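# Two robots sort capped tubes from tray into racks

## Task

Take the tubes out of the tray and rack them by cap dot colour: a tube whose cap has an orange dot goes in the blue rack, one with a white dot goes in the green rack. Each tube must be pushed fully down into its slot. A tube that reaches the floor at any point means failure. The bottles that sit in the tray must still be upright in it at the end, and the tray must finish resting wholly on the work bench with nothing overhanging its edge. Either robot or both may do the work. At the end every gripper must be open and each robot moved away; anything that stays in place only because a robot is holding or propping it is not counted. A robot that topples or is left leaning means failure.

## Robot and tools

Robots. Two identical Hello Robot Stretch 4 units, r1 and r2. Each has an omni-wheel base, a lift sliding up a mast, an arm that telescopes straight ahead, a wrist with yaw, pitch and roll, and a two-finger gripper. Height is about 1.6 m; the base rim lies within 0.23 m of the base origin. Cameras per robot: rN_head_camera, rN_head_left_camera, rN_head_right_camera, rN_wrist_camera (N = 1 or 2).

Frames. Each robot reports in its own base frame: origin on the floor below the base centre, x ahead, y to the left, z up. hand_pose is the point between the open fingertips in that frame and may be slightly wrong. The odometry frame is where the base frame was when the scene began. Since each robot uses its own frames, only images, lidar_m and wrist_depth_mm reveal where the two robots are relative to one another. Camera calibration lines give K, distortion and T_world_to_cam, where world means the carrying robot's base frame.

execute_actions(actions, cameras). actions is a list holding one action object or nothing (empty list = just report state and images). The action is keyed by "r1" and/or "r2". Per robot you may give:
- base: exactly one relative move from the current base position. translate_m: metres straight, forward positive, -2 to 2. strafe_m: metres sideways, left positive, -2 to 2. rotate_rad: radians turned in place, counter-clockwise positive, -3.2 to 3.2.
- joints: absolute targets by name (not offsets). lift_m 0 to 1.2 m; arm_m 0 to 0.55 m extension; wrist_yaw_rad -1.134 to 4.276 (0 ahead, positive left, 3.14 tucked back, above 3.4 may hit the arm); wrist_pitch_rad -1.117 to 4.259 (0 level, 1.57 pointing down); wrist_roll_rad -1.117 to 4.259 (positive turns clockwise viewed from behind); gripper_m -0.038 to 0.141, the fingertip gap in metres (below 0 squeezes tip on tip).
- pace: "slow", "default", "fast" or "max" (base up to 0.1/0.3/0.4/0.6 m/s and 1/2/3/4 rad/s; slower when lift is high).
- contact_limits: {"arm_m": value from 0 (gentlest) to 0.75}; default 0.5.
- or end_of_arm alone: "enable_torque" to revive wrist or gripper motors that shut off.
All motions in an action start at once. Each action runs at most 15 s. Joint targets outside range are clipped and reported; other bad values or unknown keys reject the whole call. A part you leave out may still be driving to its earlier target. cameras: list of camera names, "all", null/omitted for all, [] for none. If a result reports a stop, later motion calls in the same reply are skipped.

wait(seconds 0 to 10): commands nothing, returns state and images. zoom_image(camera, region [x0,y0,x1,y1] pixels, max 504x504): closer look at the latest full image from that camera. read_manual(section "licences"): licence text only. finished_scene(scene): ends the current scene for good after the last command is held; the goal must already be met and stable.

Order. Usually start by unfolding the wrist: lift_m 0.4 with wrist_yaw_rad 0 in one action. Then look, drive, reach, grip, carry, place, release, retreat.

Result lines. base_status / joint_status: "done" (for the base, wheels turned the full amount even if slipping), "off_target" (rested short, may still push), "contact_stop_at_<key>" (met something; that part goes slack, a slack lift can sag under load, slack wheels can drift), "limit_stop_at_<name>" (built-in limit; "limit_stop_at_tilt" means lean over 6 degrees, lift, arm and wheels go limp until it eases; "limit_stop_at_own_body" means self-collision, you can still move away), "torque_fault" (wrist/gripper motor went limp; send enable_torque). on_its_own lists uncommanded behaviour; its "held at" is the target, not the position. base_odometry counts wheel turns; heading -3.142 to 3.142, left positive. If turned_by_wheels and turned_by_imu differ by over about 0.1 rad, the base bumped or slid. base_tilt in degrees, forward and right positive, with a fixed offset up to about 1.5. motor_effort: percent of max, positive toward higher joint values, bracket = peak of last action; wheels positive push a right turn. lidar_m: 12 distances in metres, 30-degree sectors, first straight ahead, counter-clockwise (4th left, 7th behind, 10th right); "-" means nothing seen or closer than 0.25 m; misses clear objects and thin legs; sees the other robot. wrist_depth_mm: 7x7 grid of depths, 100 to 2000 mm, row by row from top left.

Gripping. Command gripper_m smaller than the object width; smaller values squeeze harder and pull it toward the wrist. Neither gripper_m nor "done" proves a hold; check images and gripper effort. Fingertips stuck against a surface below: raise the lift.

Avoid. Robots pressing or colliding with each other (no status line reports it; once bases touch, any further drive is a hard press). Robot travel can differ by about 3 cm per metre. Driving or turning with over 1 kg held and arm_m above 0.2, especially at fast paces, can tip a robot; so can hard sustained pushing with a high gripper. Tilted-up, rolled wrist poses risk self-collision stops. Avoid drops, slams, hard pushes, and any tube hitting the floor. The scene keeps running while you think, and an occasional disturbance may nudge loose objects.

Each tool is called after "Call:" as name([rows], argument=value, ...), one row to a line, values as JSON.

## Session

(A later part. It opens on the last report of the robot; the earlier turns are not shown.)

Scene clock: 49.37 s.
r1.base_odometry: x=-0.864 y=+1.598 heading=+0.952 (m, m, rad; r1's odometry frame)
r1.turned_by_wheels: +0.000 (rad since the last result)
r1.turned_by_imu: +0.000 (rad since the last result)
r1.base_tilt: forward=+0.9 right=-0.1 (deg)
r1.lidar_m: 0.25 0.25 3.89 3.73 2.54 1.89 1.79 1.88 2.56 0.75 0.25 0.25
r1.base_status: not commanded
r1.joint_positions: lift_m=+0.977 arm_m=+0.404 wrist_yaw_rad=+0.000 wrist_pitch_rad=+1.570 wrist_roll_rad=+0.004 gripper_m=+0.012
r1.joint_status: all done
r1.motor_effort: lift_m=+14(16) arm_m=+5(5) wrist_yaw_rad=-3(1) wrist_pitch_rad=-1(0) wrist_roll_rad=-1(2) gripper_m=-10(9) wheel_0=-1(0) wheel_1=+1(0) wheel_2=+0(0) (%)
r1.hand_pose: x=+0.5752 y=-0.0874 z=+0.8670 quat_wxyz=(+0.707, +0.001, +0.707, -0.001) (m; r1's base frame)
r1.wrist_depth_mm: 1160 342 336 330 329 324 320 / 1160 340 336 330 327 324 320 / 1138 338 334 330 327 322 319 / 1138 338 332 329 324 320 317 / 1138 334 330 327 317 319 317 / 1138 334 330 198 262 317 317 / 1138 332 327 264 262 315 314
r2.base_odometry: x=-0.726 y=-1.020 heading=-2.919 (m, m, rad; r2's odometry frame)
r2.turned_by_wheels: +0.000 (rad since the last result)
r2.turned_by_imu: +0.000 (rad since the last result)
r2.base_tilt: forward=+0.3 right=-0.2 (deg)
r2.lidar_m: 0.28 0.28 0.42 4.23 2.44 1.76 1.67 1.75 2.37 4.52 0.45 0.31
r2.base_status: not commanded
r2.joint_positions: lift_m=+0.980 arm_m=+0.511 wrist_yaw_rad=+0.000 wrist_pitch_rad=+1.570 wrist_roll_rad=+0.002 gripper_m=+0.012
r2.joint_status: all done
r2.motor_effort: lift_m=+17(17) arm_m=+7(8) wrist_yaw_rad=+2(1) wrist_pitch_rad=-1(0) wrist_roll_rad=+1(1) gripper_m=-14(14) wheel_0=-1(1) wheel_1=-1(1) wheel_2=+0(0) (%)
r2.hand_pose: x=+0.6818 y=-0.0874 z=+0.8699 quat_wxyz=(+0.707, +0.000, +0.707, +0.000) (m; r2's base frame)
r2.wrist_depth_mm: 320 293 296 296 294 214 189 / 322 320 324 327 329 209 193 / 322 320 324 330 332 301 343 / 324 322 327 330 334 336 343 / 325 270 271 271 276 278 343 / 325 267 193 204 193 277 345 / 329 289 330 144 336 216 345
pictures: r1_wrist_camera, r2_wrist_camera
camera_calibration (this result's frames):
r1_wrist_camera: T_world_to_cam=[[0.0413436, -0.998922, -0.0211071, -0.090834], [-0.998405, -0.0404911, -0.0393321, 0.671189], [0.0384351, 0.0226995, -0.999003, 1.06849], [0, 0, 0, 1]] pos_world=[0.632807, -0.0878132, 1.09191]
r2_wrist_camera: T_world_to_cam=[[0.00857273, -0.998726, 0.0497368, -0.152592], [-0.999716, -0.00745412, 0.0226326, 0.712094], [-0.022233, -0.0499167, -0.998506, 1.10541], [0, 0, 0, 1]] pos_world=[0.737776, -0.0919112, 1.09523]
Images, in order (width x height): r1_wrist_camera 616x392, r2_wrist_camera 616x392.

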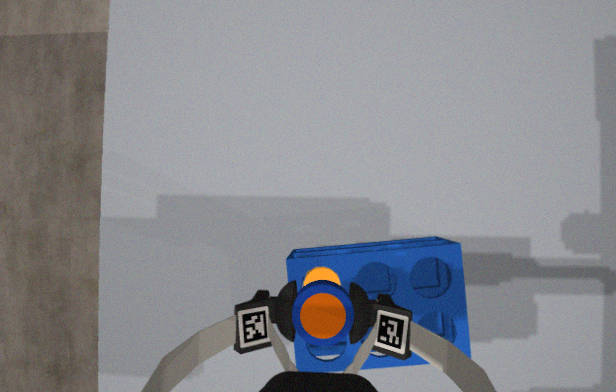

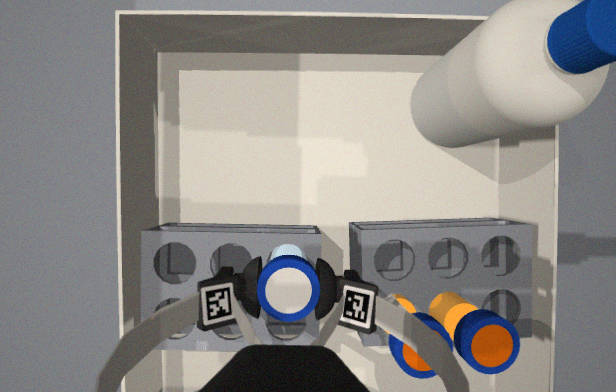

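O1 is in its hole and r2 has hold of W. Next r1 lets go while r2 lifts.

Call:
execute_actions([
  {"r1": {"joints": {"gripper_m": 0.055}}, "r2": {"joints": {"lift_m": 1.08}}},
], cameras=["r1_wrist_camera", "r2_wrist_camera"])

Call:
zoom_image(camera="r2_wrist_camera", region=[170, 170, 410, 340])

Scene clock: 51.30 s.
r1.base_odometry: x=-0.864 y=+1.598 heading=+0.952 (m, m, rad; r1's odometry frame)
r1.turned_by_wheels: +0.000 (rad since the last result)
r1.turned_by_imu: +0.000 (rad since the last result)
r1.base_tilt: forward=+1.0 right=-0.1 (deg)
r1.lidar_m: 0.25 0.25 3.86 3.74 2.54 1.87 1.80 1.87 2.55 0.76 0.25 0.25
r1.base_status: not commanded
r1.joint_positions: lift_m=+0.977 arm_m=+0.404 wrist_yaw_rad=+0.000 wrist_pitch_rad=+1.570 wrist_roll_rad=+0.004 gripper_m=+0.055
r1.joint_status: all done
r1.motor_effort: lift_m=+14(14) arm_m=+5(5) wrist_yaw_rad=-2(2) wrist_pitch_rad=+0(2) wrist_roll_rad=-1(1) gripper_m=-4(13) wheel_0=+0(0) wheel_1=+1(1) wheel_2=+0(0) (%)
r1.hand_pose: x=+0.5752 y=-0.0874 z=+0.8670 quat_wxyz=(+0.707, +0.001, +0.707, -0.001) (m; r1's base frame)
r1.wrist_depth_mm: 1160 340 336 332 329 324 320 / 1160 338 334 330 327 324 320 / 1138 338 332 329 327 322 319 / 1138 338 332 329 325 319 319 / 1160 334 332 325 317 319 317 / 1138 334 329 206 263 317 314 / 1138 334 327 264 262 315 314
r2.base_odometry: x=-0.726 y=-1.020 heading=-2.919 (m, m, rad; r2's odometry frame)
r2.turned_by_wheels: +0.000 (rad since the last result)
r2.turned_by_imu: +0.000 (rad since the last result)
r2.base_tilt: forward=+0.2 right=-0.3 (deg)
r2.lidar_m: 0.28 0.30 0.41 4.21 2.43 1.76 1.67 1.75 2.39 4.51 0.44 0.31
r2.base_status: not commanded
r2.joint_positions: lift_m=+1.080 arm_m=+0.511 wrist_yaw_rad=+0.000 wrist_pitch_rad=+1.570 wrist_roll_rad=+0.002 gripper_m=+0.012
r2.joint_status: all done
r2.motor_effort: lift_m=+22(27) arm_m=+7(7) wrist_yaw_rad=+0(1) wrist_pitch_rad=+0(1) wrist_roll_rad=+1(1) gripper_m=-13(10) wheel_0=+0(0) wheel_1=-1(1) wheel_2=+0(0) (%)
r2.hand_pose: x=+0.6818 y=-0.0874 z=+0.9695 quat_wxyz=(+0.707, +0.000, +0.707, +0.000) (m; r2's base frame)
r2.wrist_depth_mm: 415 418 424 427 430 436 439 / 415 418 421 427 382 287 439 / 418 421 424 427 433 392 442 / 418 424 427 427 433 439 445 / 424 424 368 370 379 415 445 / 424 427 193 203 193 439 445 / 424 357 389 143 436 445 452
pictures: r1_wrist_camera, r2_wrist_camera
camera_calibration (this result's frames):
r1_wrist_camera: T_world_to_cam=[[0.0413435, -0.998922, -0.0211071, -0.090834], [-0.998405, -0.0404911, -0.0393322, 0.67119], [0.0384352, 0.0226995, -0.999003, 1.06849], [0, 0, 0, 1]] pos_world=[0.632807, -0.0878132, 1.09191]
r2_wrist_camera: T_world_to_cam=[[0.00857257, -0.998726, 0.0497368, -0.157543], [-0.999716, -0.00745396, 0.0226326, 0.709843], [-0.022233, -0.0499167, -0.998506, 1.20481], [0, 0, 0, 1]] pos_world=[0.737779, -0.0919112, 1.19478]
Images, in order (width x height): r1_wrist_camera 616x392, r2_wrist_camera 616x392.

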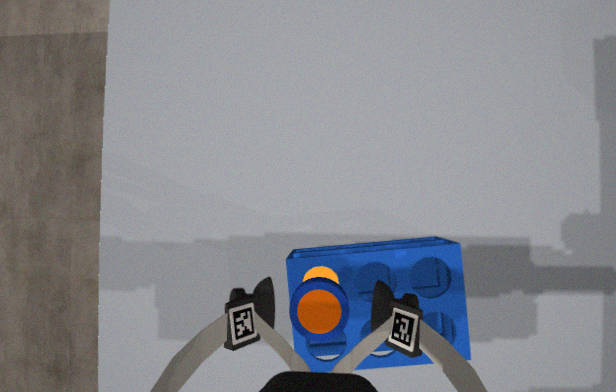

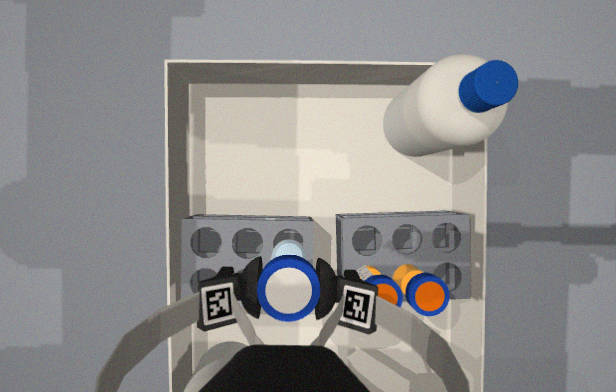

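Region (170, 170, 410, 340) of r2_wrist_camera's 616x392 image, scaled by 2.100; it fills the top 357 rows of this view, and the rest is white.

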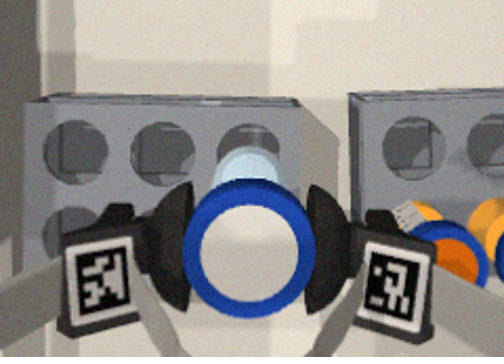

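Call:
execute_actions([
  {"r1": {"joints": {"lift_m": 1.08, "wrist_roll_rad": 1.57}}, "r2": {"base": {"strafe_m": 0.454}, "joints": {"arm_m": 0.49}}},
], cameras=["r1_wrist_camera", "r2_wrist_camera"])

Call:
zoom_image(camera="r2_wrist_camera", region=[150, 150, 400, 340])

Scene clock: 57.83 s.
r1.base_odometry: x=-0.864 y=+1.598 heading=+0.952 (m, m, rad; r1's odometry frame)
r1.turned_by_wheels: +0.000 (rad since the last result)
r1.turned_by_imu: -0.001 (rad since the last result)
r1.base_tilt: forward=+1.1 right=-0.1 (deg)
r1.lidar_m: 0.25 0.25 3.91 3.72 2.55 1.84 1.78 1.87 2.57 0.77 0.25 0.25
r1.base_status: not commanded
r1.joint_positions: lift_m=+1.080 arm_m=+0.404 wrist_yaw_rad=+0.000 wrist_pitch_rad=+1.570 wrist_roll_rad=+1.569 gripper_m=+0.055
r1.joint_status: all done
r1.motor_effort: lift_m=+22(22) arm_m=+5(5) wrist_yaw_rad=-1(1) wrist_pitch_rad=-1(1) wrist_roll_rad=+0(4) gripper_m=-5(5) wheel_0=+0(0) wheel_1=+0(1) wheel_2=+0(0) (%)
r1.hand_pose: x=+0.5752 y=-0.0874 z=+0.9694 quat_wxyz=(+0.501, +0.500, +0.500, -0.499) (m; r1's base frame)
r1.wrist_depth_mm: 452 449 445 442 439 433 430 / 445 445 442 439 436 433 427 / 445 442 439 436 430 430 427 / 445 439 436 424 430 427 424 / 439 436 433 421 424 424 418 / 439 436 430 424 418 418 418 / 433 433 424 424 421 418 413
r2.base_odometry: x=-0.626 y=-1.463 heading=-2.919 (m, m, rad; r2's odometry frame)
r2.turned_by_wheels: +0.000 (rad since the last result)
r2.turned_by_imu: -0.001 (rad since the last result)
r2.base_tilt: forward=+0.3 right=-0.2 (deg)
r2.lidar_m: 0.28 0.30 3.95 3.76 2.46 1.77 1.67 1.77 2.39 1.22 0.42 0.32
r2.base_status: done
r2.joint_positions: lift_m=+1.080 arm_m=+0.491 wrist_yaw_rad=+0.000 wrist_pitch_rad=+1.570 wrist_roll_rad=+0.002 gripper_m=+0.012
r2.joint_status: all done
r2.motor_effort: lift_m=+22(22) arm_m=-8(7) wrist_yaw_rad=+1(2) wrist_pitch_rad=-1(0) wrist_roll_rad=+1(1) gripper_m=-13(11) wheel_0=+0(8) wheel_1=-1(9) wheel_2=+0(1) (%)
r2.hand_pose: x=+0.6625 y=-0.0874 z=+0.9695 quat_wxyz=(+0.707, +0.001, +0.707, -0.001) (m; r2's base frame)
r2.wrist_depth_mm: 418 418 421 427 430 436 442 / 778 421 424 430 433 439 442 / 788 421 430 430 433 439 442 / 788 427 373 433 439 439 442 / 788 424 370 373 433 442 445 / 798 427 193 204 193 439 449 / 427 430 430 143 442 445 449
pictures: r1_wrist_camera, r2_wrist_camera
camera_calibration (this result's frames):
r1_wrist_camera: T_world_to_cam=[[-0.998663, -0.0468441, -0.0218659, 0.593497], [-0.0459762, 0.998195, -0.0386372, 0.217516], [0.0236364, -0.0375802, -0.999014, 1.174], [0, 0, 0, 1]] pos_world=[0.574955, -0.145202, 1.19422]
r2_wrist_camera: T_world_to_cam=[[0.00841667, -0.998727, 0.0497367, -0.157275], [-0.999717, -0.00729729, 0.0226451, 0.690488], [-0.0222533, -0.0499132, -0.998506, 1.20441], [0, 0, 0, 1]] pos_world=[0.718418, -0.09192, 1.19479]
Images, in order (width x height): r1_wrist_camera 616x392, r2_wrist_camera 616x392.

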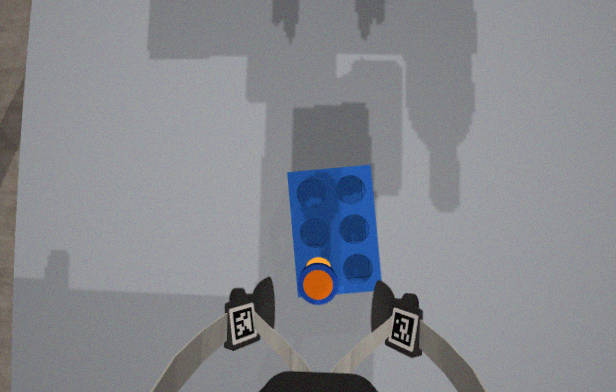

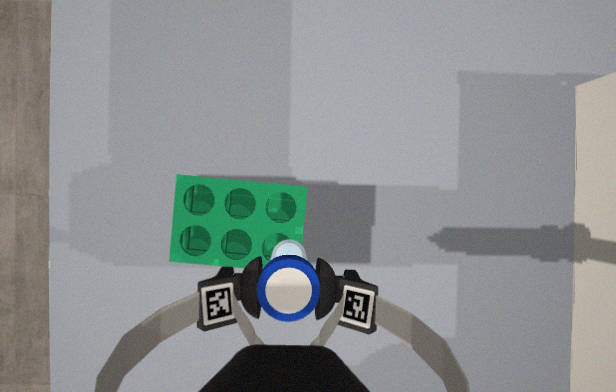

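Region (150, 150, 400, 340) of r2_wrist_camera's 616x392 image, scaled by 2.016; it fills the top 383 rows of this view, and the rest is white.

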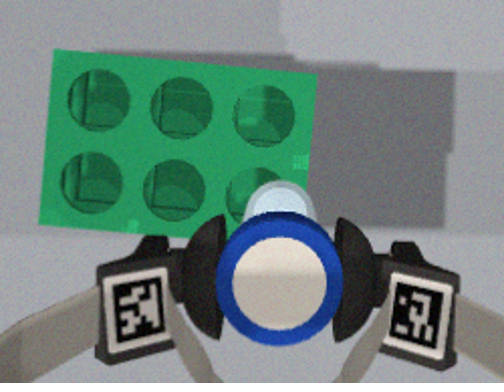

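Call:
execute_actions([
  {"r1": {"base": {"strafe_m": -0.468}, "joints": {"arm_m": 0.44}}, "r2": {"base": {"strafe_m": 0.011}, "joints": {"arm_m": 0.486, "lift_m": 1.04}}},
], cameras=["r1_wrist_camera", "r2_wrist_camera"])

Call:
zoom_image(camera="r2_wrist_camera", region=[150, 150, 400, 340])

Scene clock: 61.73 s.
r1.base_odometry: x=-0.482 y=+1.327 heading=+0.952 (m, m, rad; r1's odometry frame)
r1.turned_by_wheels: +0.000 (rad since the last result)
r1.turned_by_imu: +0.000 (rad since the last result)
r1.base_tilt: forward=+1.0 right=-0.2 (deg)
r1.lidar_m: 0.25 0.25 0.28 4.21 2.55 1.89 1.78 1.88 2.60 0.76 0.27 0.25
r1.base_status: done
r1.joint_positions: lift_m=+1.080 arm_m=+0.439 wrist_yaw_rad=+0.000 wrist_pitch_rad=+1.570 wrist_roll_rad=+1.570 gripper_m=+0.055
r1.joint_status: all done
r1.motor_effort: lift_m=+20(22) arm_m=+5(6) wrist_yaw_rad=-2(1) wrist_pitch_rad=-1(1) wrist_roll_rad=+0(0) gripper_m=-1(5) wheel_0=+0(10) wheel_1=+1(10) wheel_2=+0(3) (%)
r1.hand_pose: x=+0.6102 y=-0.0874 z=+0.9695 quat_wxyz=(+0.501, +0.500, +0.500, -0.499) (m; r1's base frame)
r1.wrist_depth_mm: 946 449 445 442 439 433 430 / 842 442 319 404 433 418 427 / 842 442 433 424 430 427 427 / 445 439 430 430 427 421 421 / 439 436 433 418 424 392 421 / 439 436 402 366 364 287 283 / 436 433 427 370 418 286 413
r2.base_odometry: x=-0.623 y=-1.474 heading=-2.919 (m, m, rad; r2's odometry frame)
r2.turned_by_wheels: +0.000 (rad since the last result)
r2.turned_by_imu: +0.000 (rad since the last result)
r2.base_tilt: forward=+0.2 right=-0.2 (deg)
r2.lidar_m: 0.28 0.29 3.92 3.75 2.44 1.75 1.68 1.75 2.38 1.23 0.43 0.30
r2.base_status: done
r2.joint_positions: lift_m=+1.040 arm_m=+0.487 wrist_yaw_rad=+0.000 wrist_pitch_rad=+1.570 wrist_roll_rad=+0.002 gripper_m=+0.012
r2.joint_status: all done
r2.motor_effort: lift_m=+17(19) arm_m=-7(7) wrist_yaw_rad=+1(0) wrist_pitch_rad=-1(0) wrist_roll_rad=+1(1) gripper_m=-13(13) wheel_0=+0(8) wheel_1=+0(9) wheel_2=+1(2) (%)
r2.hand_pose: x=+0.6585 y=-0.0874 z=+0.9299 quat_wxyz=(+0.707, +0.001, +0.707, -0.001) (m; r2's base frame)
r2.wrist_depth_mm: 377 379 387 389 394 397 399 / 377 382 389 387 392 399 399 / 382 382 387 394 397 399 402 / 379 387 332 389 397 399 407 / 384 389 330 330 399 402 407 / 384 387 193 204 194 402 407 / 387 389 392 143 399 404 410
pictures: r1_wrist_camera, r2_wrist_camera
camera_calibration (this result's frames):
r1_wrist_camera: T_world_to_cam=[[-0.998665, -0.046758, -0.0219354, 0.628544], [-0.0458874, 0.998199, -0.0386403, 0.219079], [0.0237027, -0.0375822, -0.999012, 1.17324], [0, 0, 0, 1]] pos_world=[0.609949, -0.145202, 1.19433]
r2_wrist_camera: T_world_to_cam=[[0.0083939, -0.998727, 0.0497365, -0.155258], [-0.999717, -0.00727325, 0.0226701, 0.687357], [-0.0222795, -0.0499127, -0.998505, 1.16482], [0, 0, 0, 1]] pos_world=[0.714417, -0.0919213, 1.15522]
Images, in order (width x height): r1_wrist_camera 616x392, r2_wrist_camera 616x392.

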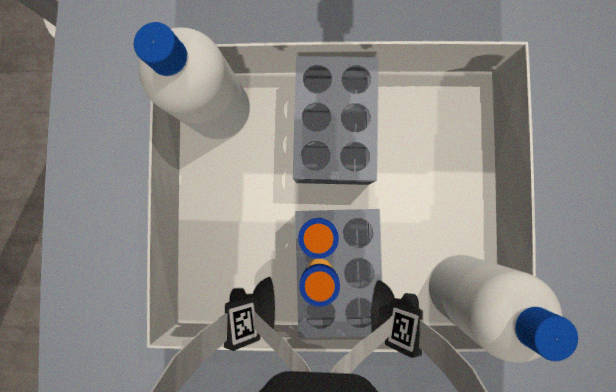

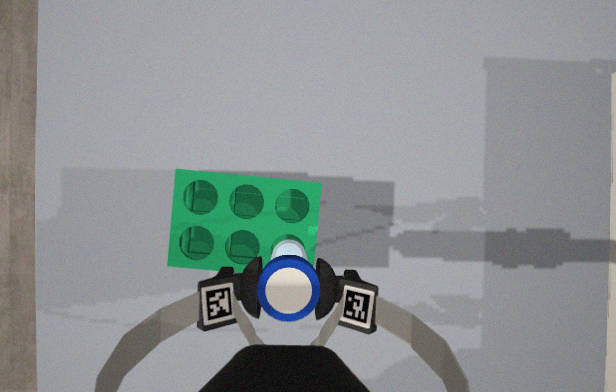

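Region (150, 150, 400, 340) of r2_wrist_camera's 616x392 image, scaled by 2.016; it fills the top 383 rows of this view, and the rest is white.

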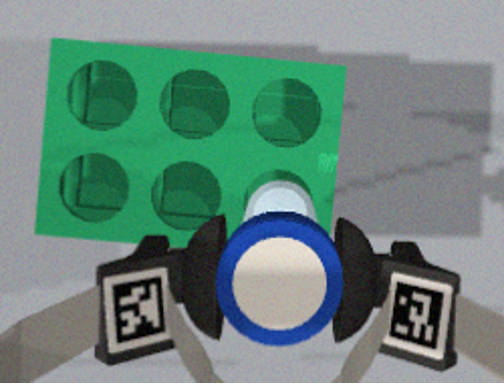

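Call:
execute_actions([
  {"r1": {"base": {"strafe_m": 0.007}, "joints": {"lift_m": 1.03}}, "r2": {"joints": {"lift_m": 0.976}}},
], cameras=["r1_wrist_camera", "r2_wrist_camera"])

Scene clock: 65.13 s.
r1.base_odometry: x=-0.488 y=+1.331 heading=+0.952 (m, m, rad; r1's odometry frame)
r1.turned_by_wheels: +0.000 (rad since the last result)
r1.turned_by_imu: +0.000 (rad since the last result)
r1.base_tilt: forward=+0.9 right=-0.1 (deg)
r1.lidar_m: 0.25 0.25 0.27 4.18 2.58 1.88 1.79 1.86 2.55 0.77 0.26 0.25
r1.base_status: done
r1.joint_positions: lift_m=+1.030 arm_m=+0.439 wrist_yaw_rad=+0.000 wrist_pitch_rad=+1.570 wrist_roll_rad=+1.570 gripper_m=+0.055
r1.joint_status: all done
r1.motor_effort: lift_m=+14(20) arm_m=+5(5) wrist_yaw_rad=+0(1) wrist_pitch_rad=-2(1) wrist_roll_rad=+0(1) gripper_m=-1(3) wheel_0=+3(9) wheel_1=-2(11) wheel_2=+0(0) (%)
r1.hand_pose: x=+0.6102 y=-0.0874 z=+0.9200 quat_wxyz=(+0.501, +0.500, +0.500, -0.499) (m; r1's base frame)
r1.wrist_depth_mm: 402 244 322 343 343 359 320 / 397 347 330 355 379 379 343 / 394 387 384 324 377 377 342 / 392 384 384 382 375 377 345 / 389 382 382 315 373 373 343 / 387 379 379 315 342 276 229 / 384 379 320 300 298 258 229
r2.base_odometry: x=-0.623 y=-1.474 heading=-2.919 (m, m, rad; r2's odometry frame)
r2.turned_by_wheels: +0.000 (rad since the last result)
r2.turned_by_imu: +0.000 (rad since the last result)
r2.base_tilt: forward=+0.2 right=-0.2 (deg)
r2.lidar_m: 0.27 0.29 3.94 3.75 2.47 1.76 1.69 1.75 2.39 1.21 0.43 0.30
r2.base_status: not commanded
r2.joint_positions: lift_m=+0.976 arm_m=+0.487 wrist_yaw_rad=+0.000 wrist_pitch_rad=+1.570 wrist_roll_rad=+0.002 gripper_m=+0.012
r2.joint_status: all done
r2.motor_effort: lift_m=+17(10) arm_m=-7(8) wrist_yaw_rad=+1(3) wrist_pitch_rad=+0(1) wrist_roll_rad=+1(1) gripper_m=-9(12) wheel_0=+0(0) wheel_1=+0(0) wheel_2=+1(1) (%)
r2.hand_pose: x=+0.6585 y=-0.0874 z=+0.8659 quat_wxyz=(+0.707, +0.001, +0.707, -0.001) (m; r2's base frame)
r2.wrist_depth_mm: 315 319 320 325 329 330 334 / 319 320 322 327 330 332 336 / 319 322 324 329 332 334 336 / 320 322 266 324 334 336 340 / 320 322 268 268 332 338 340 / 322 325 193 204 192 338 343 / 324 324 329 144 336 338 343
pictures: r1_wrist_camera, r2_wrist_camera
camera_calibration (this result's frames):
r1_wrist_camera: T_world_to_cam=[[-0.998665, -0.046758, -0.0219353, 0.627461], [-0.0458874, 0.998199, -0.0386403, 0.217168], [0.0237026, -0.0375822, -0.999012, 1.12383], [0, 0, 0, 1]] pos_world=[0.609951, -0.145202, 1.14487]
r2_wrist_camera: T_world_to_cam=[[0.00839396, -0.998727, 0.0497365, -0.152075], [-0.999717, -0.00727331, 0.02267, 0.688806], [-0.0222794, -0.0499127, -0.998505, 1.10092], [0, 0, 0, 1]] pos_world=[0.714416, -0.0919213, 1.09122]
Images, in order (width x height): r1_wrist_camera 616x392, r2_wrist_camera 616x392.

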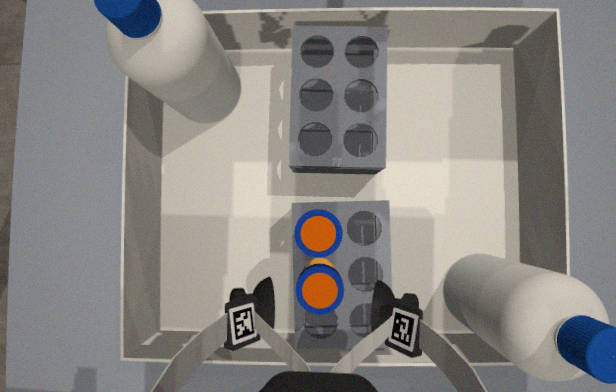

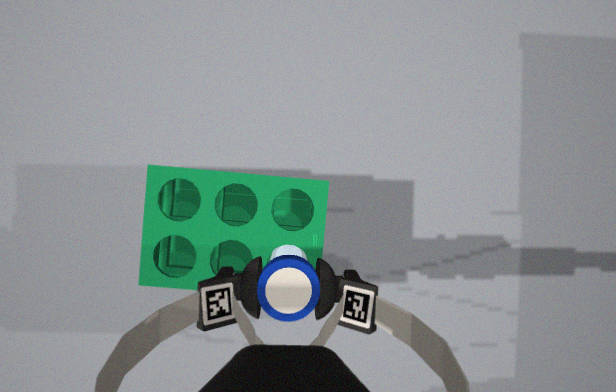

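Call:
execute_actions([
  {"r1": {"joints": {"lift_m": 0.98, "arm_m": 0.442}}, "r2": {"joints": {"gripper_m": 0.055}}},
], cameras=["r1_wrist_camera", "r2_wrist_camera"])

Scene clock: 67.30 s.
r1.base_odometry: x=-0.488 y=+1.331 heading=+0.952 (m, m, rad; r1's odometry frame)
r1.turned_by_wheels: +0.000 (rad since the last result)
r1.turned_by_imu: +0.000 (rad since the last result)
r1.base_tilt: forward=+0.9 right=-0.1 (deg)
r1.lidar_m: 0.25 0.25 0.27 4.20 2.56 1.88 1.78 1.88 2.58 0.77 0.28 0.25
r1.base_status: not commanded
r1.joint_positions: lift_m=+0.980 arm_m=+0.441 wrist_yaw_rad=+0.000 wrist_pitch_rad=+1.570 wrist_roll_rad=+1.570 gripper_m=+0.055
r1.joint_status: all done
r1.motor_effort: lift_m=+14(13) arm_m=+5(5) wrist_yaw_rad=+0(0) wrist_pitch_rad=-1(2) wrist_roll_rad=+0(0) gripper_m=-5(4) wheel_0=+3(3) wheel_1=-2(2) wheel_2=+0(0) (%)
r1.hand_pose: x=+0.6122 y=-0.0874 z=+0.8701 quat_wxyz=(+0.501, +0.500, +0.500, -0.499) (m; r1's base frame)
r1.wrist_depth_mm: 347 202 303 277 303 330 310 / 345 279 327 304 307 329 317 / 343 319 334 304 325 327 317 / 340 320 332 329 327 324 315 / 338 319 330 207 322 322 309 / 336 317 325 206 264 283 213 / 334 278 257 263 257 256 198
r2.base_odometry: x=-0.623 y=-1.474 heading=-2.919 (m, m, rad; r2's odometry frame)
r2.turned_by_wheels: +0.000 (rad since the last result)
r2.turned_by_imu: +0.000 (rad since the last result)
r2.base_tilt: forward=+0.2 right=-0.2 (deg)
r2.lidar_m: 0.26 0.30 3.93 3.76 2.46 1.75 1.67 1.75 2.40 1.22 0.43 0.30
r2.base_status: not commanded
r2.joint_positions: lift_m=+0.976 arm_m=+0.487 wrist_yaw_rad=+0.000 wrist_pitch_rad=+1.570 wrist_roll_rad=+0.002 gripper_m=+0.055
r2.joint_status: all done
r2.motor_effort: lift_m=+17(17) arm_m=-8(8) wrist_yaw_rad=+1(0) wrist_pitch_rad=-1(0) wrist_roll_rad=+1(1) gripper_m=-4(12) wheel_0=+0(0) wheel_1=+0(0) wheel_2=+1(1) (%)
r2.hand_pose: x=+0.6585 y=-0.0874 z=+0.8659 quat_wxyz=(+0.707, +0.001, +0.707, -0.001) (m; r2's base frame)
r2.wrist_depth_mm: 315 319 322 325 327 330 336 / 317 319 324 327 330 334 336 / 317 322 324 327 332 336 338 / 320 320 267 324 332 334 338 / 324 324 268 270 334 336 343 / 322 324 200 209 205 340 340 / 324 327 330 137 336 340 343
pictures: r1_wrist_camera, r2_wrist_camera
camera_calibration (this result's frames):
r1_wrist_camera: T_world_to_cam=[[-0.998666, -0.0467455, -0.0219321, 0.62834], [-0.0458751, 0.9982, -0.0386402, 0.215319], [0.0236989, -0.0375825, -0.999012, 1.07384], [0, 0, 0, 1]] pos_world=[0.611931, -0.145202, 1.09488]
r2_wrist_camera: T_world_to_cam=[[0.00839393, -0.998727, 0.0497365, -0.152075], [-0.999717, -0.00727329, 0.02267, 0.688805], [-0.0222794, -0.0499127, -0.998505, 1.10092], [0, 0, 0, 1]] pos_world=[0.714414, -0.0919213, 1.09122]
Images, in order (width x height): r1_wrist_camera 616x392, r2_wrist_camera 616x392.

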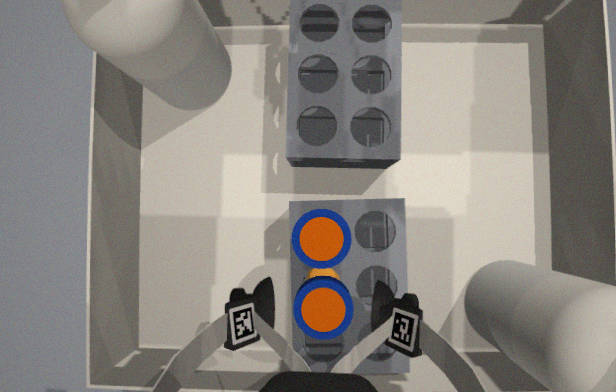

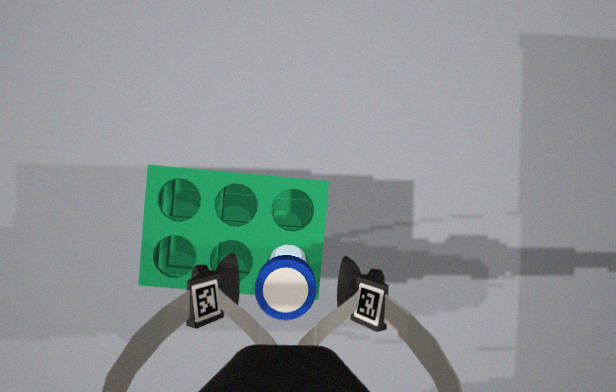

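Call:
execute_actions([
  {"r1": {"joints": {"gripper_m": 0.012}}, "r2": {"joints": {"lift_m": 1.08}}},
], cameras=["r1_wrist_camera"])

Scene clock: 69.37 s.
r1.base_odometry: x=-0.488 y=+1.331 heading=+0.952 (m, m, rad; r1's odometry frame)
r1.turned_by_wheels: +0.000 (rad since the last result)
r1.turned_by_imu: +0.000 (rad since the last result)
r1.base_tilt: forward=+1.1 right=-0.1 (deg)
r1.lidar_m: 0.25 0.25 0.25 4.20 2.58 1.89 1.79 1.86 2.59 0.74 0.26 0.25
r1.base_status: not commanded
r1.joint_positions: lift_m=+0.980 arm_m=+0.441 wrist_yaw_rad=+0.000 wrist_pitch_rad=+1.570 wrist_roll_rad=+1.570 gripper_m=+0.012
r1.joint_status: all done
r1.motor_effort: lift_m=+13(14) arm_m=+5(5) wrist_yaw_rad=-2(1) wrist_pitch_rad=+1(0) wrist_roll_rad=+0(0) gripper_m=-10(12) wheel_0=+3(3) wheel_1=-2(2) wheel_2=+0(0) (%)
r1.hand_pose: x=+0.6122 y=-0.0874 z=+0.8701 quat_wxyz=(+0.501, +0.500, +0.500, -0.499) (m; r1's base frame)
r1.wrist_depth_mm: 347 202 304 277 303 330 310 / 345 278 329 304 307 327 315 / 343 320 334 303 325 327 317 / 340 320 332 330 329 324 317 / 340 320 330 207 322 322 309 / 336 320 329 198 265 282 213 / 334 278 257 264 257 246 198
r2.base_odometry: x=-0.623 y=-1.474 heading=-2.919 (m, m, rad; r2's odometry frame)
r2.turned_by_wheels: +0.000 (rad since the last result)
r2.turned_by_imu: +0.000 (rad since the last result)
r2.base_tilt: forward=+0.2 right=-0.2 (deg)
r2.lidar_m: 0.27 0.29 3.91 3.76 2.43 1.77 1.66 1.78 2.42 1.21 0.43 0.30
r2.base_status: not commanded
r2.joint_positions: lift_m=+1.080 arm_m=+0.487 wrist_yaw_rad=+0.000 wrist_pitch_rad=+1.570 wrist_roll_rad=+0.002 gripper_m=+0.055
r2.joint_status: all done
r2.motor_effort: lift_m=+22(23) arm_m=-8(7) wrist_yaw_rad=+1(0) wrist_pitch_rad=+0(0) wrist_roll_rad=+1(1) gripper_m=-6(4) wheel_0=+0(0) wheel_1=+0(0) wheel_2=+1(1) (%)
r2.hand_pose: x=+0.6584 y=-0.0874 z=+0.9695 quat_wxyz=(+0.707, +0.001, +0.707, -0.001) (m; r2's base frame)
r2.wrist_depth_mm: 1118 418 424 427 430 436 436 / 1118 418 424 433 433 436 442 / 1138 421 427 433 436 439 442 / 1182 424 421 430 433 442 445 / 1138 427 397 375 436 442 442 / 1160 424 200 439 206 445 442 / 1138 427 433 138 442 445 449
pictures: r1_wrist_camera
camera_calibration (this result's frames):
r1_wrist_camera: T_world_to_cam=[[-0.998666, -0.0467457, -0.0219323, 0.62834], [-0.0458753, 0.9982, -0.0386402, 0.21532], [0.0236991, -0.0375825, -0.999012, 1.07384], [0, 0, 0, 1]] pos_world=[0.611931, -0.145202, 1.09488]
Images, in order (width x height): r1_wrist_camera 616x392.

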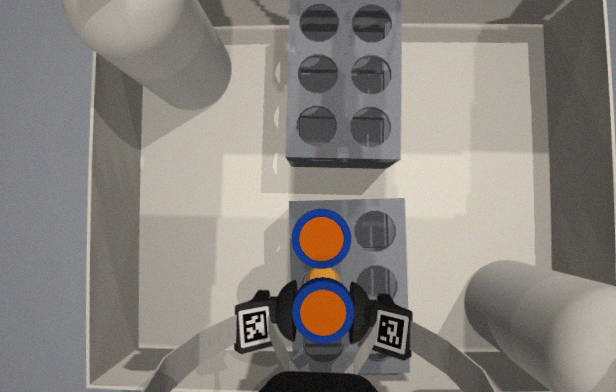

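Call:
execute_actions([
  {"r1": {"joints": {"lift_m": 1.08}}, "r2": {"base": {"strafe_m": -0.37}, "joints": {"arm_m": 0.471}}},
], cameras=["r1_wrist_camera", "r2_wrist_camera"])

Call:
zoom_image(camera="r1_wrist_camera", region=[230, 180, 430, 350])

Scene clock: 74.43 s.
r1.base_odometry: x=-0.488 y=+1.331 heading=+0.952 (m, m, rad; r1's odometry frame)
r1.turned_by_wheels: +0.000 (rad since the last result)
r1.turned_by_imu: -0.001 (rad since the last result)
r1.base_tilt: forward=+1.0 right=-0.1 (deg)
r1.lidar_m: 0.25 0.25 0.27 4.20 2.60 1.89 1.80 1.87 2.57 0.73 0.26 0.25
r1.base_status: not commanded
r1.joint_positions: lift_m=+1.080 arm_m=+0.441 wrist_yaw_rad=+0.000 wrist_pitch_rad=+1.570 wrist_roll_rad=+1.570 gripper_m=+0.012
r1.joint_status: all done
r1.motor_effort: lift_m=+21(23) arm_m=+5(5) wrist_yaw_rad=-2(1) wrist_pitch_rad=-2(0) wrist_roll_rad=+0(0) gripper_m=-5(12) wheel_0=+3(3) wheel_1=-2(2) wheel_2=+0(0) (%)
r1.hand_pose: x=+0.6122 y=-0.0874 z=+0.9694 quat_wxyz=(+0.501, +0.500, +0.500, -0.499) (m; r1's base frame)
r1.wrist_depth_mm: 1281 449 442 229 436 433 433 / 732 445 327 430 430 424 427 / 634 442 436 427 430 427 424 / 831 439 433 430 427 424 421 / 439 436 433 421 421 389 418 / 436 436 427 198 364 289 276 / 433 430 427 351 384 345 415
r2.base_odometry: x=-0.705 y=-1.113 heading=-2.919 (m, m, rad; r2's odometry frame)
r2.turned_by_wheels: +0.000 (rad since the last result)
r2.turned_by_imu: +0.001 (rad since the last result)
r2.base_tilt: forward=+0.3 right=-0.2 (deg)
r2.lidar_m: 0.28 0.31 0.42 4.11 2.44 1.76 1.67 1.75 2.40 4.62 0.43 0.30
r2.base_status: done
r2.joint_positions: lift_m=+1.080 arm_m=+0.472 wrist_yaw_rad=+0.000 wrist_pitch_rad=+1.570 wrist_roll_rad=+0.002 gripper_m=+0.055
r2.joint_status: all done
r2.motor_effort: lift_m=+22(22) arm_m=-8(8) wrist_yaw_rad=+2(1) wrist_pitch_rad=-1(1) wrist_roll_rad=+1(1) gripper_m=-4(2) wheel_0=-2(8) wheel_1=-1(9) wheel_2=+1(2) (%)
r2.hand_pose: x=+0.6435 y=-0.0874 z=+0.9695 quat_wxyz=(+0.707, +0.001, +0.707, -0.001) (m; r2's base frame)
r2.wrist_depth_mm: 413 418 424 413 415 433 310 / 418 421 427 424 430 392 306 / 415 421 427 424 433 439 413 / 418 427 430 373 430 379 382 / 421 427 433 373 394 377 342 / 421 424 199 433 204 442 413 / 421 430 430 138 436 442 413
pictures: r1_wrist_camera, r2_wrist_camera
camera_calibration (this result's frames):
r1_wrist_camera: T_world_to_cam=[[-0.998666, -0.0467457, -0.0219323, 0.630522], [-0.0458753, 0.9982, -0.0386402, 0.219158], [0.0236991, -0.0375825, -0.999012, 1.17308], [0, 0, 0, 1]] pos_world=[0.611933, -0.145202, 1.19422]
r2_wrist_camera: T_world_to_cam=[[0.00842094, -0.998727, 0.0497364, -0.157118], [-0.999716, -0.00730017, 0.022673, 0.671457], [-0.022281, -0.0499133, -0.998505, 1.20401], [0, 0, 0, 1]] pos_world=[0.699416, -0.0919198, 1.1948]
Images, in order (width x height): r1_wrist_camera 616x392, r2_wrist_camera 616x392.

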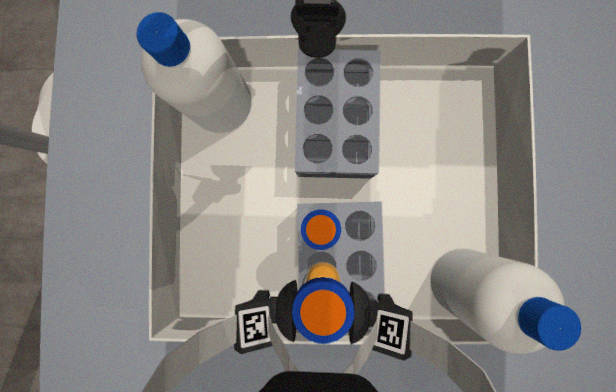

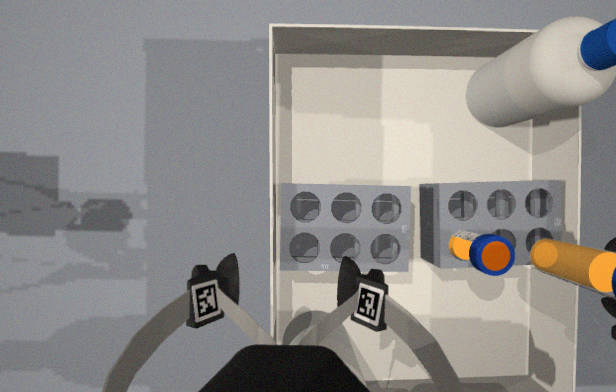

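Region (230, 180, 430, 350) of r1_wrist_camera's 616x392 image, scaled by 2.520; it fills the top 428 rows of this view, and the rest is white.

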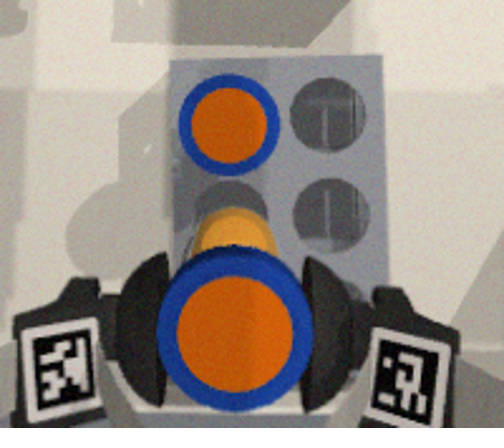

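Call:
execute_actions([
  {"r1": {"base": {"strafe_m": 0.385}, "joints": {"arm_m": 0.374}}, "r2": {"base": {"strafe_m": -0.1675}, "joints": {"lift_m": 1.04}}},
], cameras=["r1_wrist_camera", "r2_wrist_camera"])

Call:
zoom_image(camera="r1_wrist_camera", region=[210, 180, 430, 392])

Scene clock: 79.97 s.
r1.base_odometry: x=-0.802 y=+1.554 heading=+0.952 (m, m, rad; r1's odometry frame)
r1.turned_by_wheels: +0.000 (rad since the last result)
r1.turned_by_imu: -0.001 (rad since the last result)
r1.base_tilt: forward=+1.0 right=-0.1 (deg)
r1.lidar_m: 0.25 0.25 3.96 3.82 2.54 1.85 1.80 1.89 2.56 0.75 0.28 0.25
r1.base_status: done
r1.joint_positions: lift_m=+1.080 arm_m=+0.375 wrist_yaw_rad=+0.000 wrist_pitch_rad=+1.570 wrist_roll_rad=+1.570 gripper_m=+0.012
r1.joint_status: all done
r1.motor_effort: lift_m=+20(21) arm_m=-5(6) wrist_yaw_rad=-2(1) wrist_pitch_rad=-1(0) wrist_roll_rad=-1(0) gripper_m=-11(8) wheel_0=-1(12) wheel_1=+0(9) wheel_2=+0(1) (%)
r1.hand_pose: x=+0.5461 y=-0.0874 z=+0.9695 quat_wxyz=(+0.501, +0.500, +0.500, -0.499) (m; r1's base frame)
r1.wrist_depth_mm: 452 449 445 442 439 433 430 / 449 445 439 439 436 430 427 / 445 442 436 433 430 430 424 / 442 439 439 433 430 427 424 / 442 436 436 424 427 424 418 / 436 433 430 198 421 421 415 / 436 430 427 309 421 415 415
r2.base_odometry: x=-0.742 y=-0.950 heading=-2.919 (m, m, rad; r2's odometry frame)
r2.turned_by_wheels: +0.000 (rad since the last result)
r2.turned_by_imu: +0.000 (rad since the last result)
r2.base_tilt: forward=+0.3 right=-0.2 (deg)
r2.lidar_m: 0.28 0.31 0.42 4.30 2.43 1.75 1.66 1.76 2.39 4.45 0.45 0.31
r2.base_status: done
r2.joint_positions: lift_m=+1.040 arm_m=+0.472 wrist_yaw_rad=+0.000 wrist_pitch_rad=+1.570 wrist_roll_rad=+0.002 gripper_m=+0.055
r2.joint_status: all done
r2.motor_effort: lift_m=+17(24) arm_m=-8(8) wrist_yaw_rad=+3(1) wrist_pitch_rad=-1(1) wrist_roll_rad=+1(1) gripper_m=-3(5) wheel_0=-1(8) wheel_1=+0(6) wheel_2=+2(2) (%)
r2.hand_pose: x=+0.6434 y=-0.0874 z=+0.9299 quat_wxyz=(+0.707, +0.001, +0.707, -0.001) (m; r2's base frame)
r2.wrist_depth_mm: 379 366 368 345 247 394 399 / 377 379 387 387 317 397 399 / 379 382 384 392 392 397 404 / 382 351 382 384 334 397 404 / 382 325 330 330 336 402 404 / 387 387 200 392 205 407 407 / 384 287 392 138 397 407 410
pictures: r1_wrist_camera, r2_wrist_camera
camera_calibration (this result's frames):
r1_wrist_camera: T_world_to_cam=[[-0.998668, -0.0467132, -0.0219331, 0.56448], [-0.0458427, 0.998201, -0.0386402, 0.216111], [0.0236986, -0.0375832, -0.999012, 1.17475], [0, 0, 0, 1]] pos_world=[0.545795, -0.145202, 1.19432]
r2_wrist_camera: T_world_to_cam=[[0.00842142, -0.998727, 0.0497365, -0.15515], [-0.999716, -0.00730066, 0.022673, 0.672342], [-0.022281, -0.0499133, -0.998505, 1.1645], [0, 0, 0, 1]] pos_world=[0.699404, -0.0919198, 1.15523]
Images, in order (width x height): r1_wrist_camera 616x392, r2_wrist_camera 616x392.

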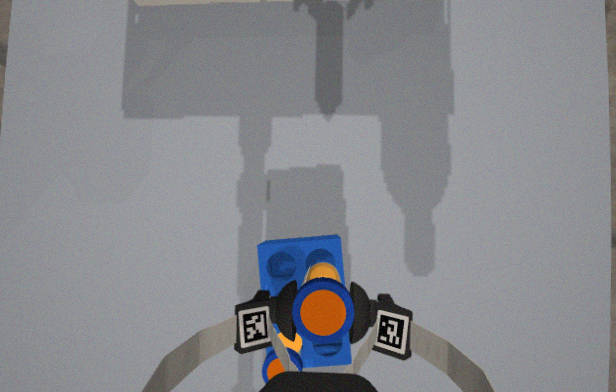

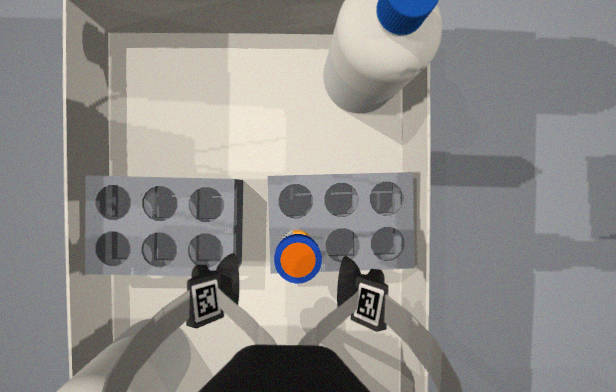

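Region (210, 180, 430, 392) of r1_wrist_camera's 616x392 image, scaled by 2.291; it fills the top 486 rows of this view, and the rest is white.

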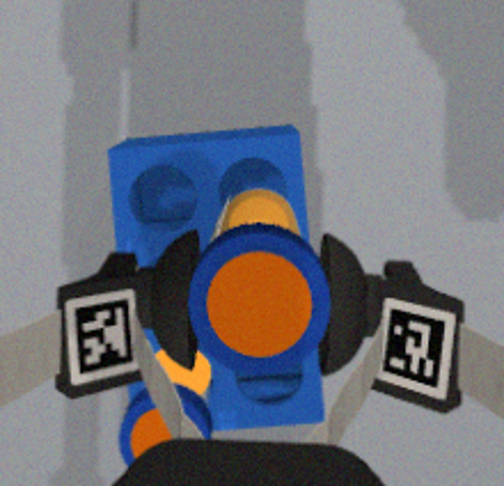

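Call:
execute_actions([
  {"r1": {"base": {"strafe_m": -0.0035}, "joints": {"arm_m": 0.377, "lift_m": 1.04}}, "r2": {"base": {"strafe_m": -0.007}, "joints": {"arm_m": 0.476, "lift_m": 0.98}}},
], cameras=["r1_wrist_camera", "r2_wrist_camera"])

Call:
zoom_image(camera="r1_wrist_camera", region=[210, 180, 430, 392])

Scene clock: 81.90 s.
r1.base_odometry: x=-0.799 y=+1.552 heading=+0.952 (m, m, rad; r1's odometry frame)
r1.turned_by_wheels: +0.000 (rad since the last result)
r1.turned_by_imu: +0.000 (rad since the last result)
r1.base_tilt: forward=+1.0 right=-0.1 (deg)
r1.lidar_m: 0.25 0.25 3.99 3.82 2.56 1.85 1.78 1.85 2.57 0.80 0.30 0.25
r1.base_status: done
r1.joint_positions: lift_m=+1.040 arm_m=+0.376 wrist_yaw_rad=+0.000 wrist_pitch_rad=+1.570 wrist_roll_rad=+1.570 gripper_m=+0.012
r1.joint_status: all done
r1.motor_effort: lift_m=+14(18) arm_m=+5(6) wrist_yaw_rad=-1(1) wrist_pitch_rad=-1(1) wrist_roll_rad=+0(1) gripper_m=-12(13) wheel_0=-1(8) wheel_1=+2(3) wheel_2=+0(2) (%)
r1.hand_pose: x=+0.5472 y=-0.0874 z=+0.9300 quat_wxyz=(+0.501, +0.500, +0.500, -0.499) (m; r1's base frame)
r1.wrist_depth_mm: 410 410 404 399 399 394 392 / 407 404 402 397 394 392 389 / 404 402 397 397 392 389 387 / 404 399 397 394 389 389 384 / 399 397 392 387 387 384 382 / 397 397 389 198 382 382 379 / 394 394 389 325 382 379 377
r2.base_odometry: x=-0.743 y=-0.943 heading=-2.919 (m, m, rad; r2's odometry frame)
r2.turned_by_wheels: +0.000 (rad since the last result)
r2.turned_by_imu: +0.000 (rad since the last result)
r2.base_tilt: forward=+0.3 right=-0.2 (deg)
r2.lidar_m: 0.28 0.31 0.42 4.31 2.42 1.76 1.67 1.75 2.37 4.43 0.45 0.30
r2.base_status: done
r2.joint_positions: lift_m=+0.980 arm_m=+0.475 wrist_yaw_rad=+0.000 wrist_pitch_rad=+1.570 wrist_roll_rad=+0.002 gripper_m=+0.055
r2.joint_status: all done
r2.motor_effort: lift_m=+16(18) arm_m=+7(8) wrist_yaw_rad=+1(2) wrist_pitch_rad=-1(0) wrist_roll_rad=+1(1) gripper_m=-5(2) wheel_0=+1(6) wheel_1=+1(8) wheel_2=+0(2) (%)
r2.hand_pose: x=+0.6458 y=-0.0874 z=+0.8699 quat_wxyz=(+0.707, +0.001, +0.707, -0.001) (m; r2's base frame)
r2.wrist_depth_mm: 301 320 322 325 193 336 338 / 298 322 325 325 283 336 340 / 297 322 325 329 330 338 342 / 263 296 320 324 287 342 345 / 264 268 271 272 274 342 343 / 274 267 200 216 205 340 345 / 285 300 330 138 340 343 345
pictures: r1_wrist_camera, r2_wrist_camera
camera_calibration (this result's frames):
r1_wrist_camera: T_world_to_cam=[[-0.998667, -0.0467134, -0.0219345, 0.564755], [-0.0458429, 0.998201, -0.0386402, 0.214638], [0.0237, -0.0375832, -0.999012, 1.13529], [0, 0, 0, 1]] pos_world=[0.546935, -0.145202, 1.15485]
r2_wrist_camera: T_world_to_cam=[[0.00843175, -0.998727, 0.0497365, -0.152192], [-0.999716, -0.00731099, 0.022673, 0.676052], [-0.0222805, -0.0499135, -0.998505, 1.10464], [0, 0, 0, 1]] pos_world=[0.701756, -0.0919192, 1.09523]
Images, in order (width x height): r1_wrist_camera 616x392, r2_wrist_camera 616x392.

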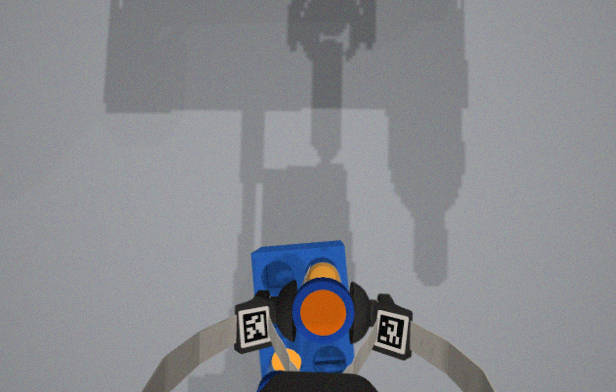

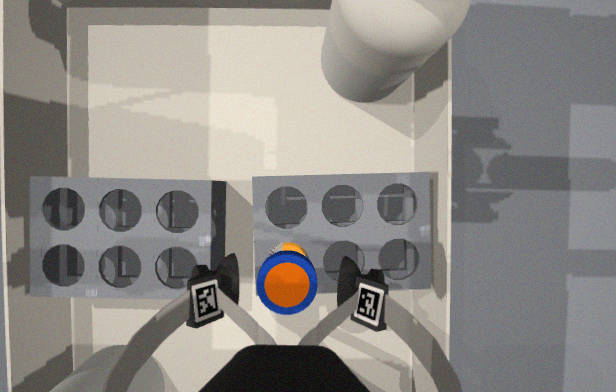

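Region (210, 180, 430, 392) of r1_wrist_camera's 616x392 image, scaled by 2.291; it fills the top 486 rows of this view, and the rest is white.

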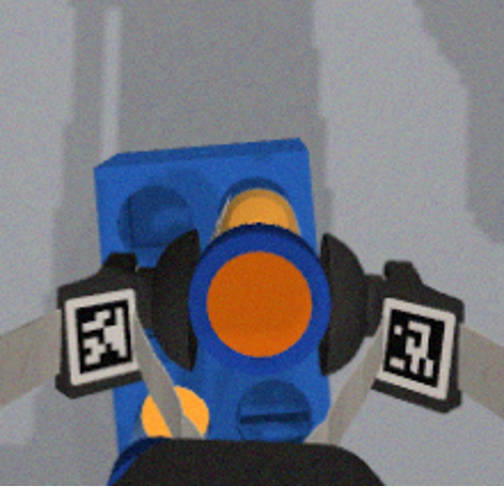

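Call:
execute_actions([
  {"r1": {"joints": {"lift_m": 0.977}}, "r2": {"joints": {"gripper_m": 0.012}}},
], cameras=["r1_wrist_camera", "r2_wrist_camera"])

Scene clock: 83.90 s.
r1.base_odometry: x=-0.799 y=+1.552 heading=+0.952 (m, m, rad; r1's odometry frame)
r1.turned_by_wheels: +0.000 (rad since the last result)
r1.turned_by_imu: +0.000 (rad since the last result)
r1.base_tilt: forward=+0.9 right=+0.0 (deg)
r1.lidar_m: 0.25 0.25 3.95 3.80 2.52 1.87 1.78 1.86 2.56 0.78 0.27 0.25
r1.base_status: not commanded
r1.joint_positions: lift_m=+0.977 arm_m=+0.376 wrist_yaw_rad=+0.000 wrist_pitch_rad=+1.570 wrist_roll_rad=+1.570 gripper_m=+0.012
r1.joint_status: all done
r1.motor_effort: lift_m=+14(16) arm_m=+5(5) wrist_yaw_rad=+0(1) wrist_pitch_rad=+0(2) wrist_roll_rad=+0(0) gripper_m=-13(14) wheel_0=-1(1) wheel_1=+2(2) wheel_2=+0(0) (%)
r1.hand_pose: x=+0.5472 y=-0.0874 z=+0.8670 quat_wxyz=(+0.501, +0.500, +0.500, -0.499) (m; r1's base frame)
r1.wrist_depth_mm: 343 342 338 336 332 330 327 / 342 342 338 334 330 329 327 / 340 338 334 330 329 327 324 / 336 336 332 329 327 325 322 / 334 332 330 309 325 322 320 / 334 332 327 199 320 320 319 / 332 329 266 263 290 317 315
r2.base_odometry: x=-0.743 y=-0.943 heading=-2.919 (m, m, rad; r2's odometry frame)
r2.turned_by_wheels: +0.000 (rad since the last result)
r2.turned_by_imu: +0.000 (rad since the last result)
r2.base_tilt: forward=+0.2 right=-0.2 (deg)
r2.lidar_m: 0.29 0.30 0.41 4.31 2.43 1.75 1.66 1.73 2.41 4.44 0.42 0.29
r2.base_status: not commanded
r2.joint_positions: lift_m=+0.980 arm_m=+0.475 wrist_yaw_rad=+0.000 wrist_pitch_rad=+1.570 wrist_roll_rad=+0.002 gripper_m=+0.012
r2.joint_status: all done
r2.motor_effort: lift_m=+17(16) arm_m=+7(8) wrist_yaw_rad=+2(2) wrist_pitch_rad=+0(1) wrist_roll_rad=+2(1) gripper_m=-10(13) wheel_0=+1(1) wheel_1=+1(1) wheel_2=+0(0) (%)
r2.hand_pose: x=+0.6458 y=-0.0874 z=+0.8699 quat_wxyz=(+0.707, +0.001, +0.707, -0.001) (m; r2's base frame)
r2.wrist_depth_mm: 304 320 324 325 193 334 338 / 296 324 324 325 286 338 340 / 296 322 324 330 332 338 340 / 264 296 322 327 289 338 343 / 264 266 298 270 277 340 345 / 272 268 193 204 193 343 345 / 286 287 330 144 338 342 347
pictures: r1_wrist_camera, r2_wrist_camera
camera_calibration (this result's frames):
r1_wrist_camera: T_world_to_cam=[[-0.998667, -0.0467133, -0.0219452, 0.563388], [-0.0458423, 0.998201, -0.0386407, 0.212204], [0.0237108, -0.0375832, -0.999012, 1.07236], [0, 0, 0, 1]] pos_world=[0.546938, -0.145202, 1.09186]
r2_wrist_camera: T_world_to_cam=[[0.00843175, -0.998727, 0.0497365, -0.152192], [-0.999716, -0.00731099, 0.022673, 0.676053], [-0.0222805, -0.0499135, -0.998505, 1.10464], [0, 0, 0, 1]] pos_world=[0.701757, -0.0919192, 1.09523]
Images, in order (width x height): r1_wrist_camera 616x392, r2_wrist_camera 616x392.

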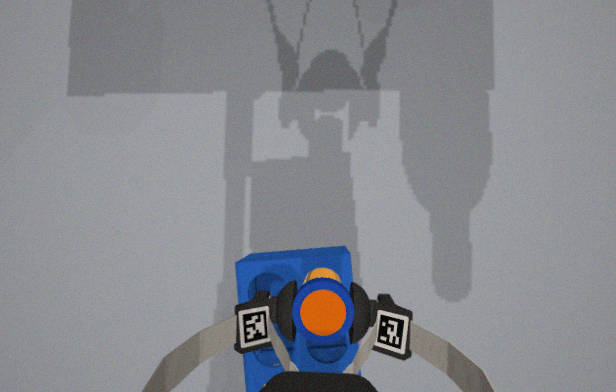

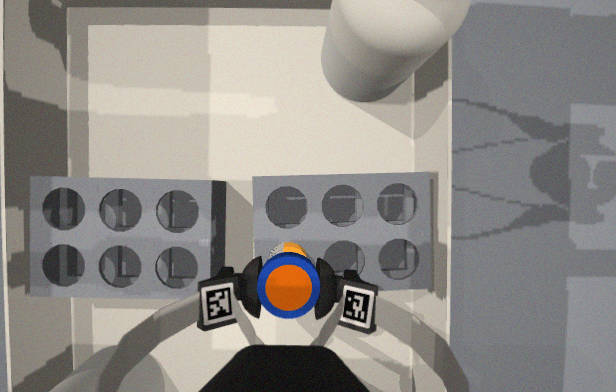

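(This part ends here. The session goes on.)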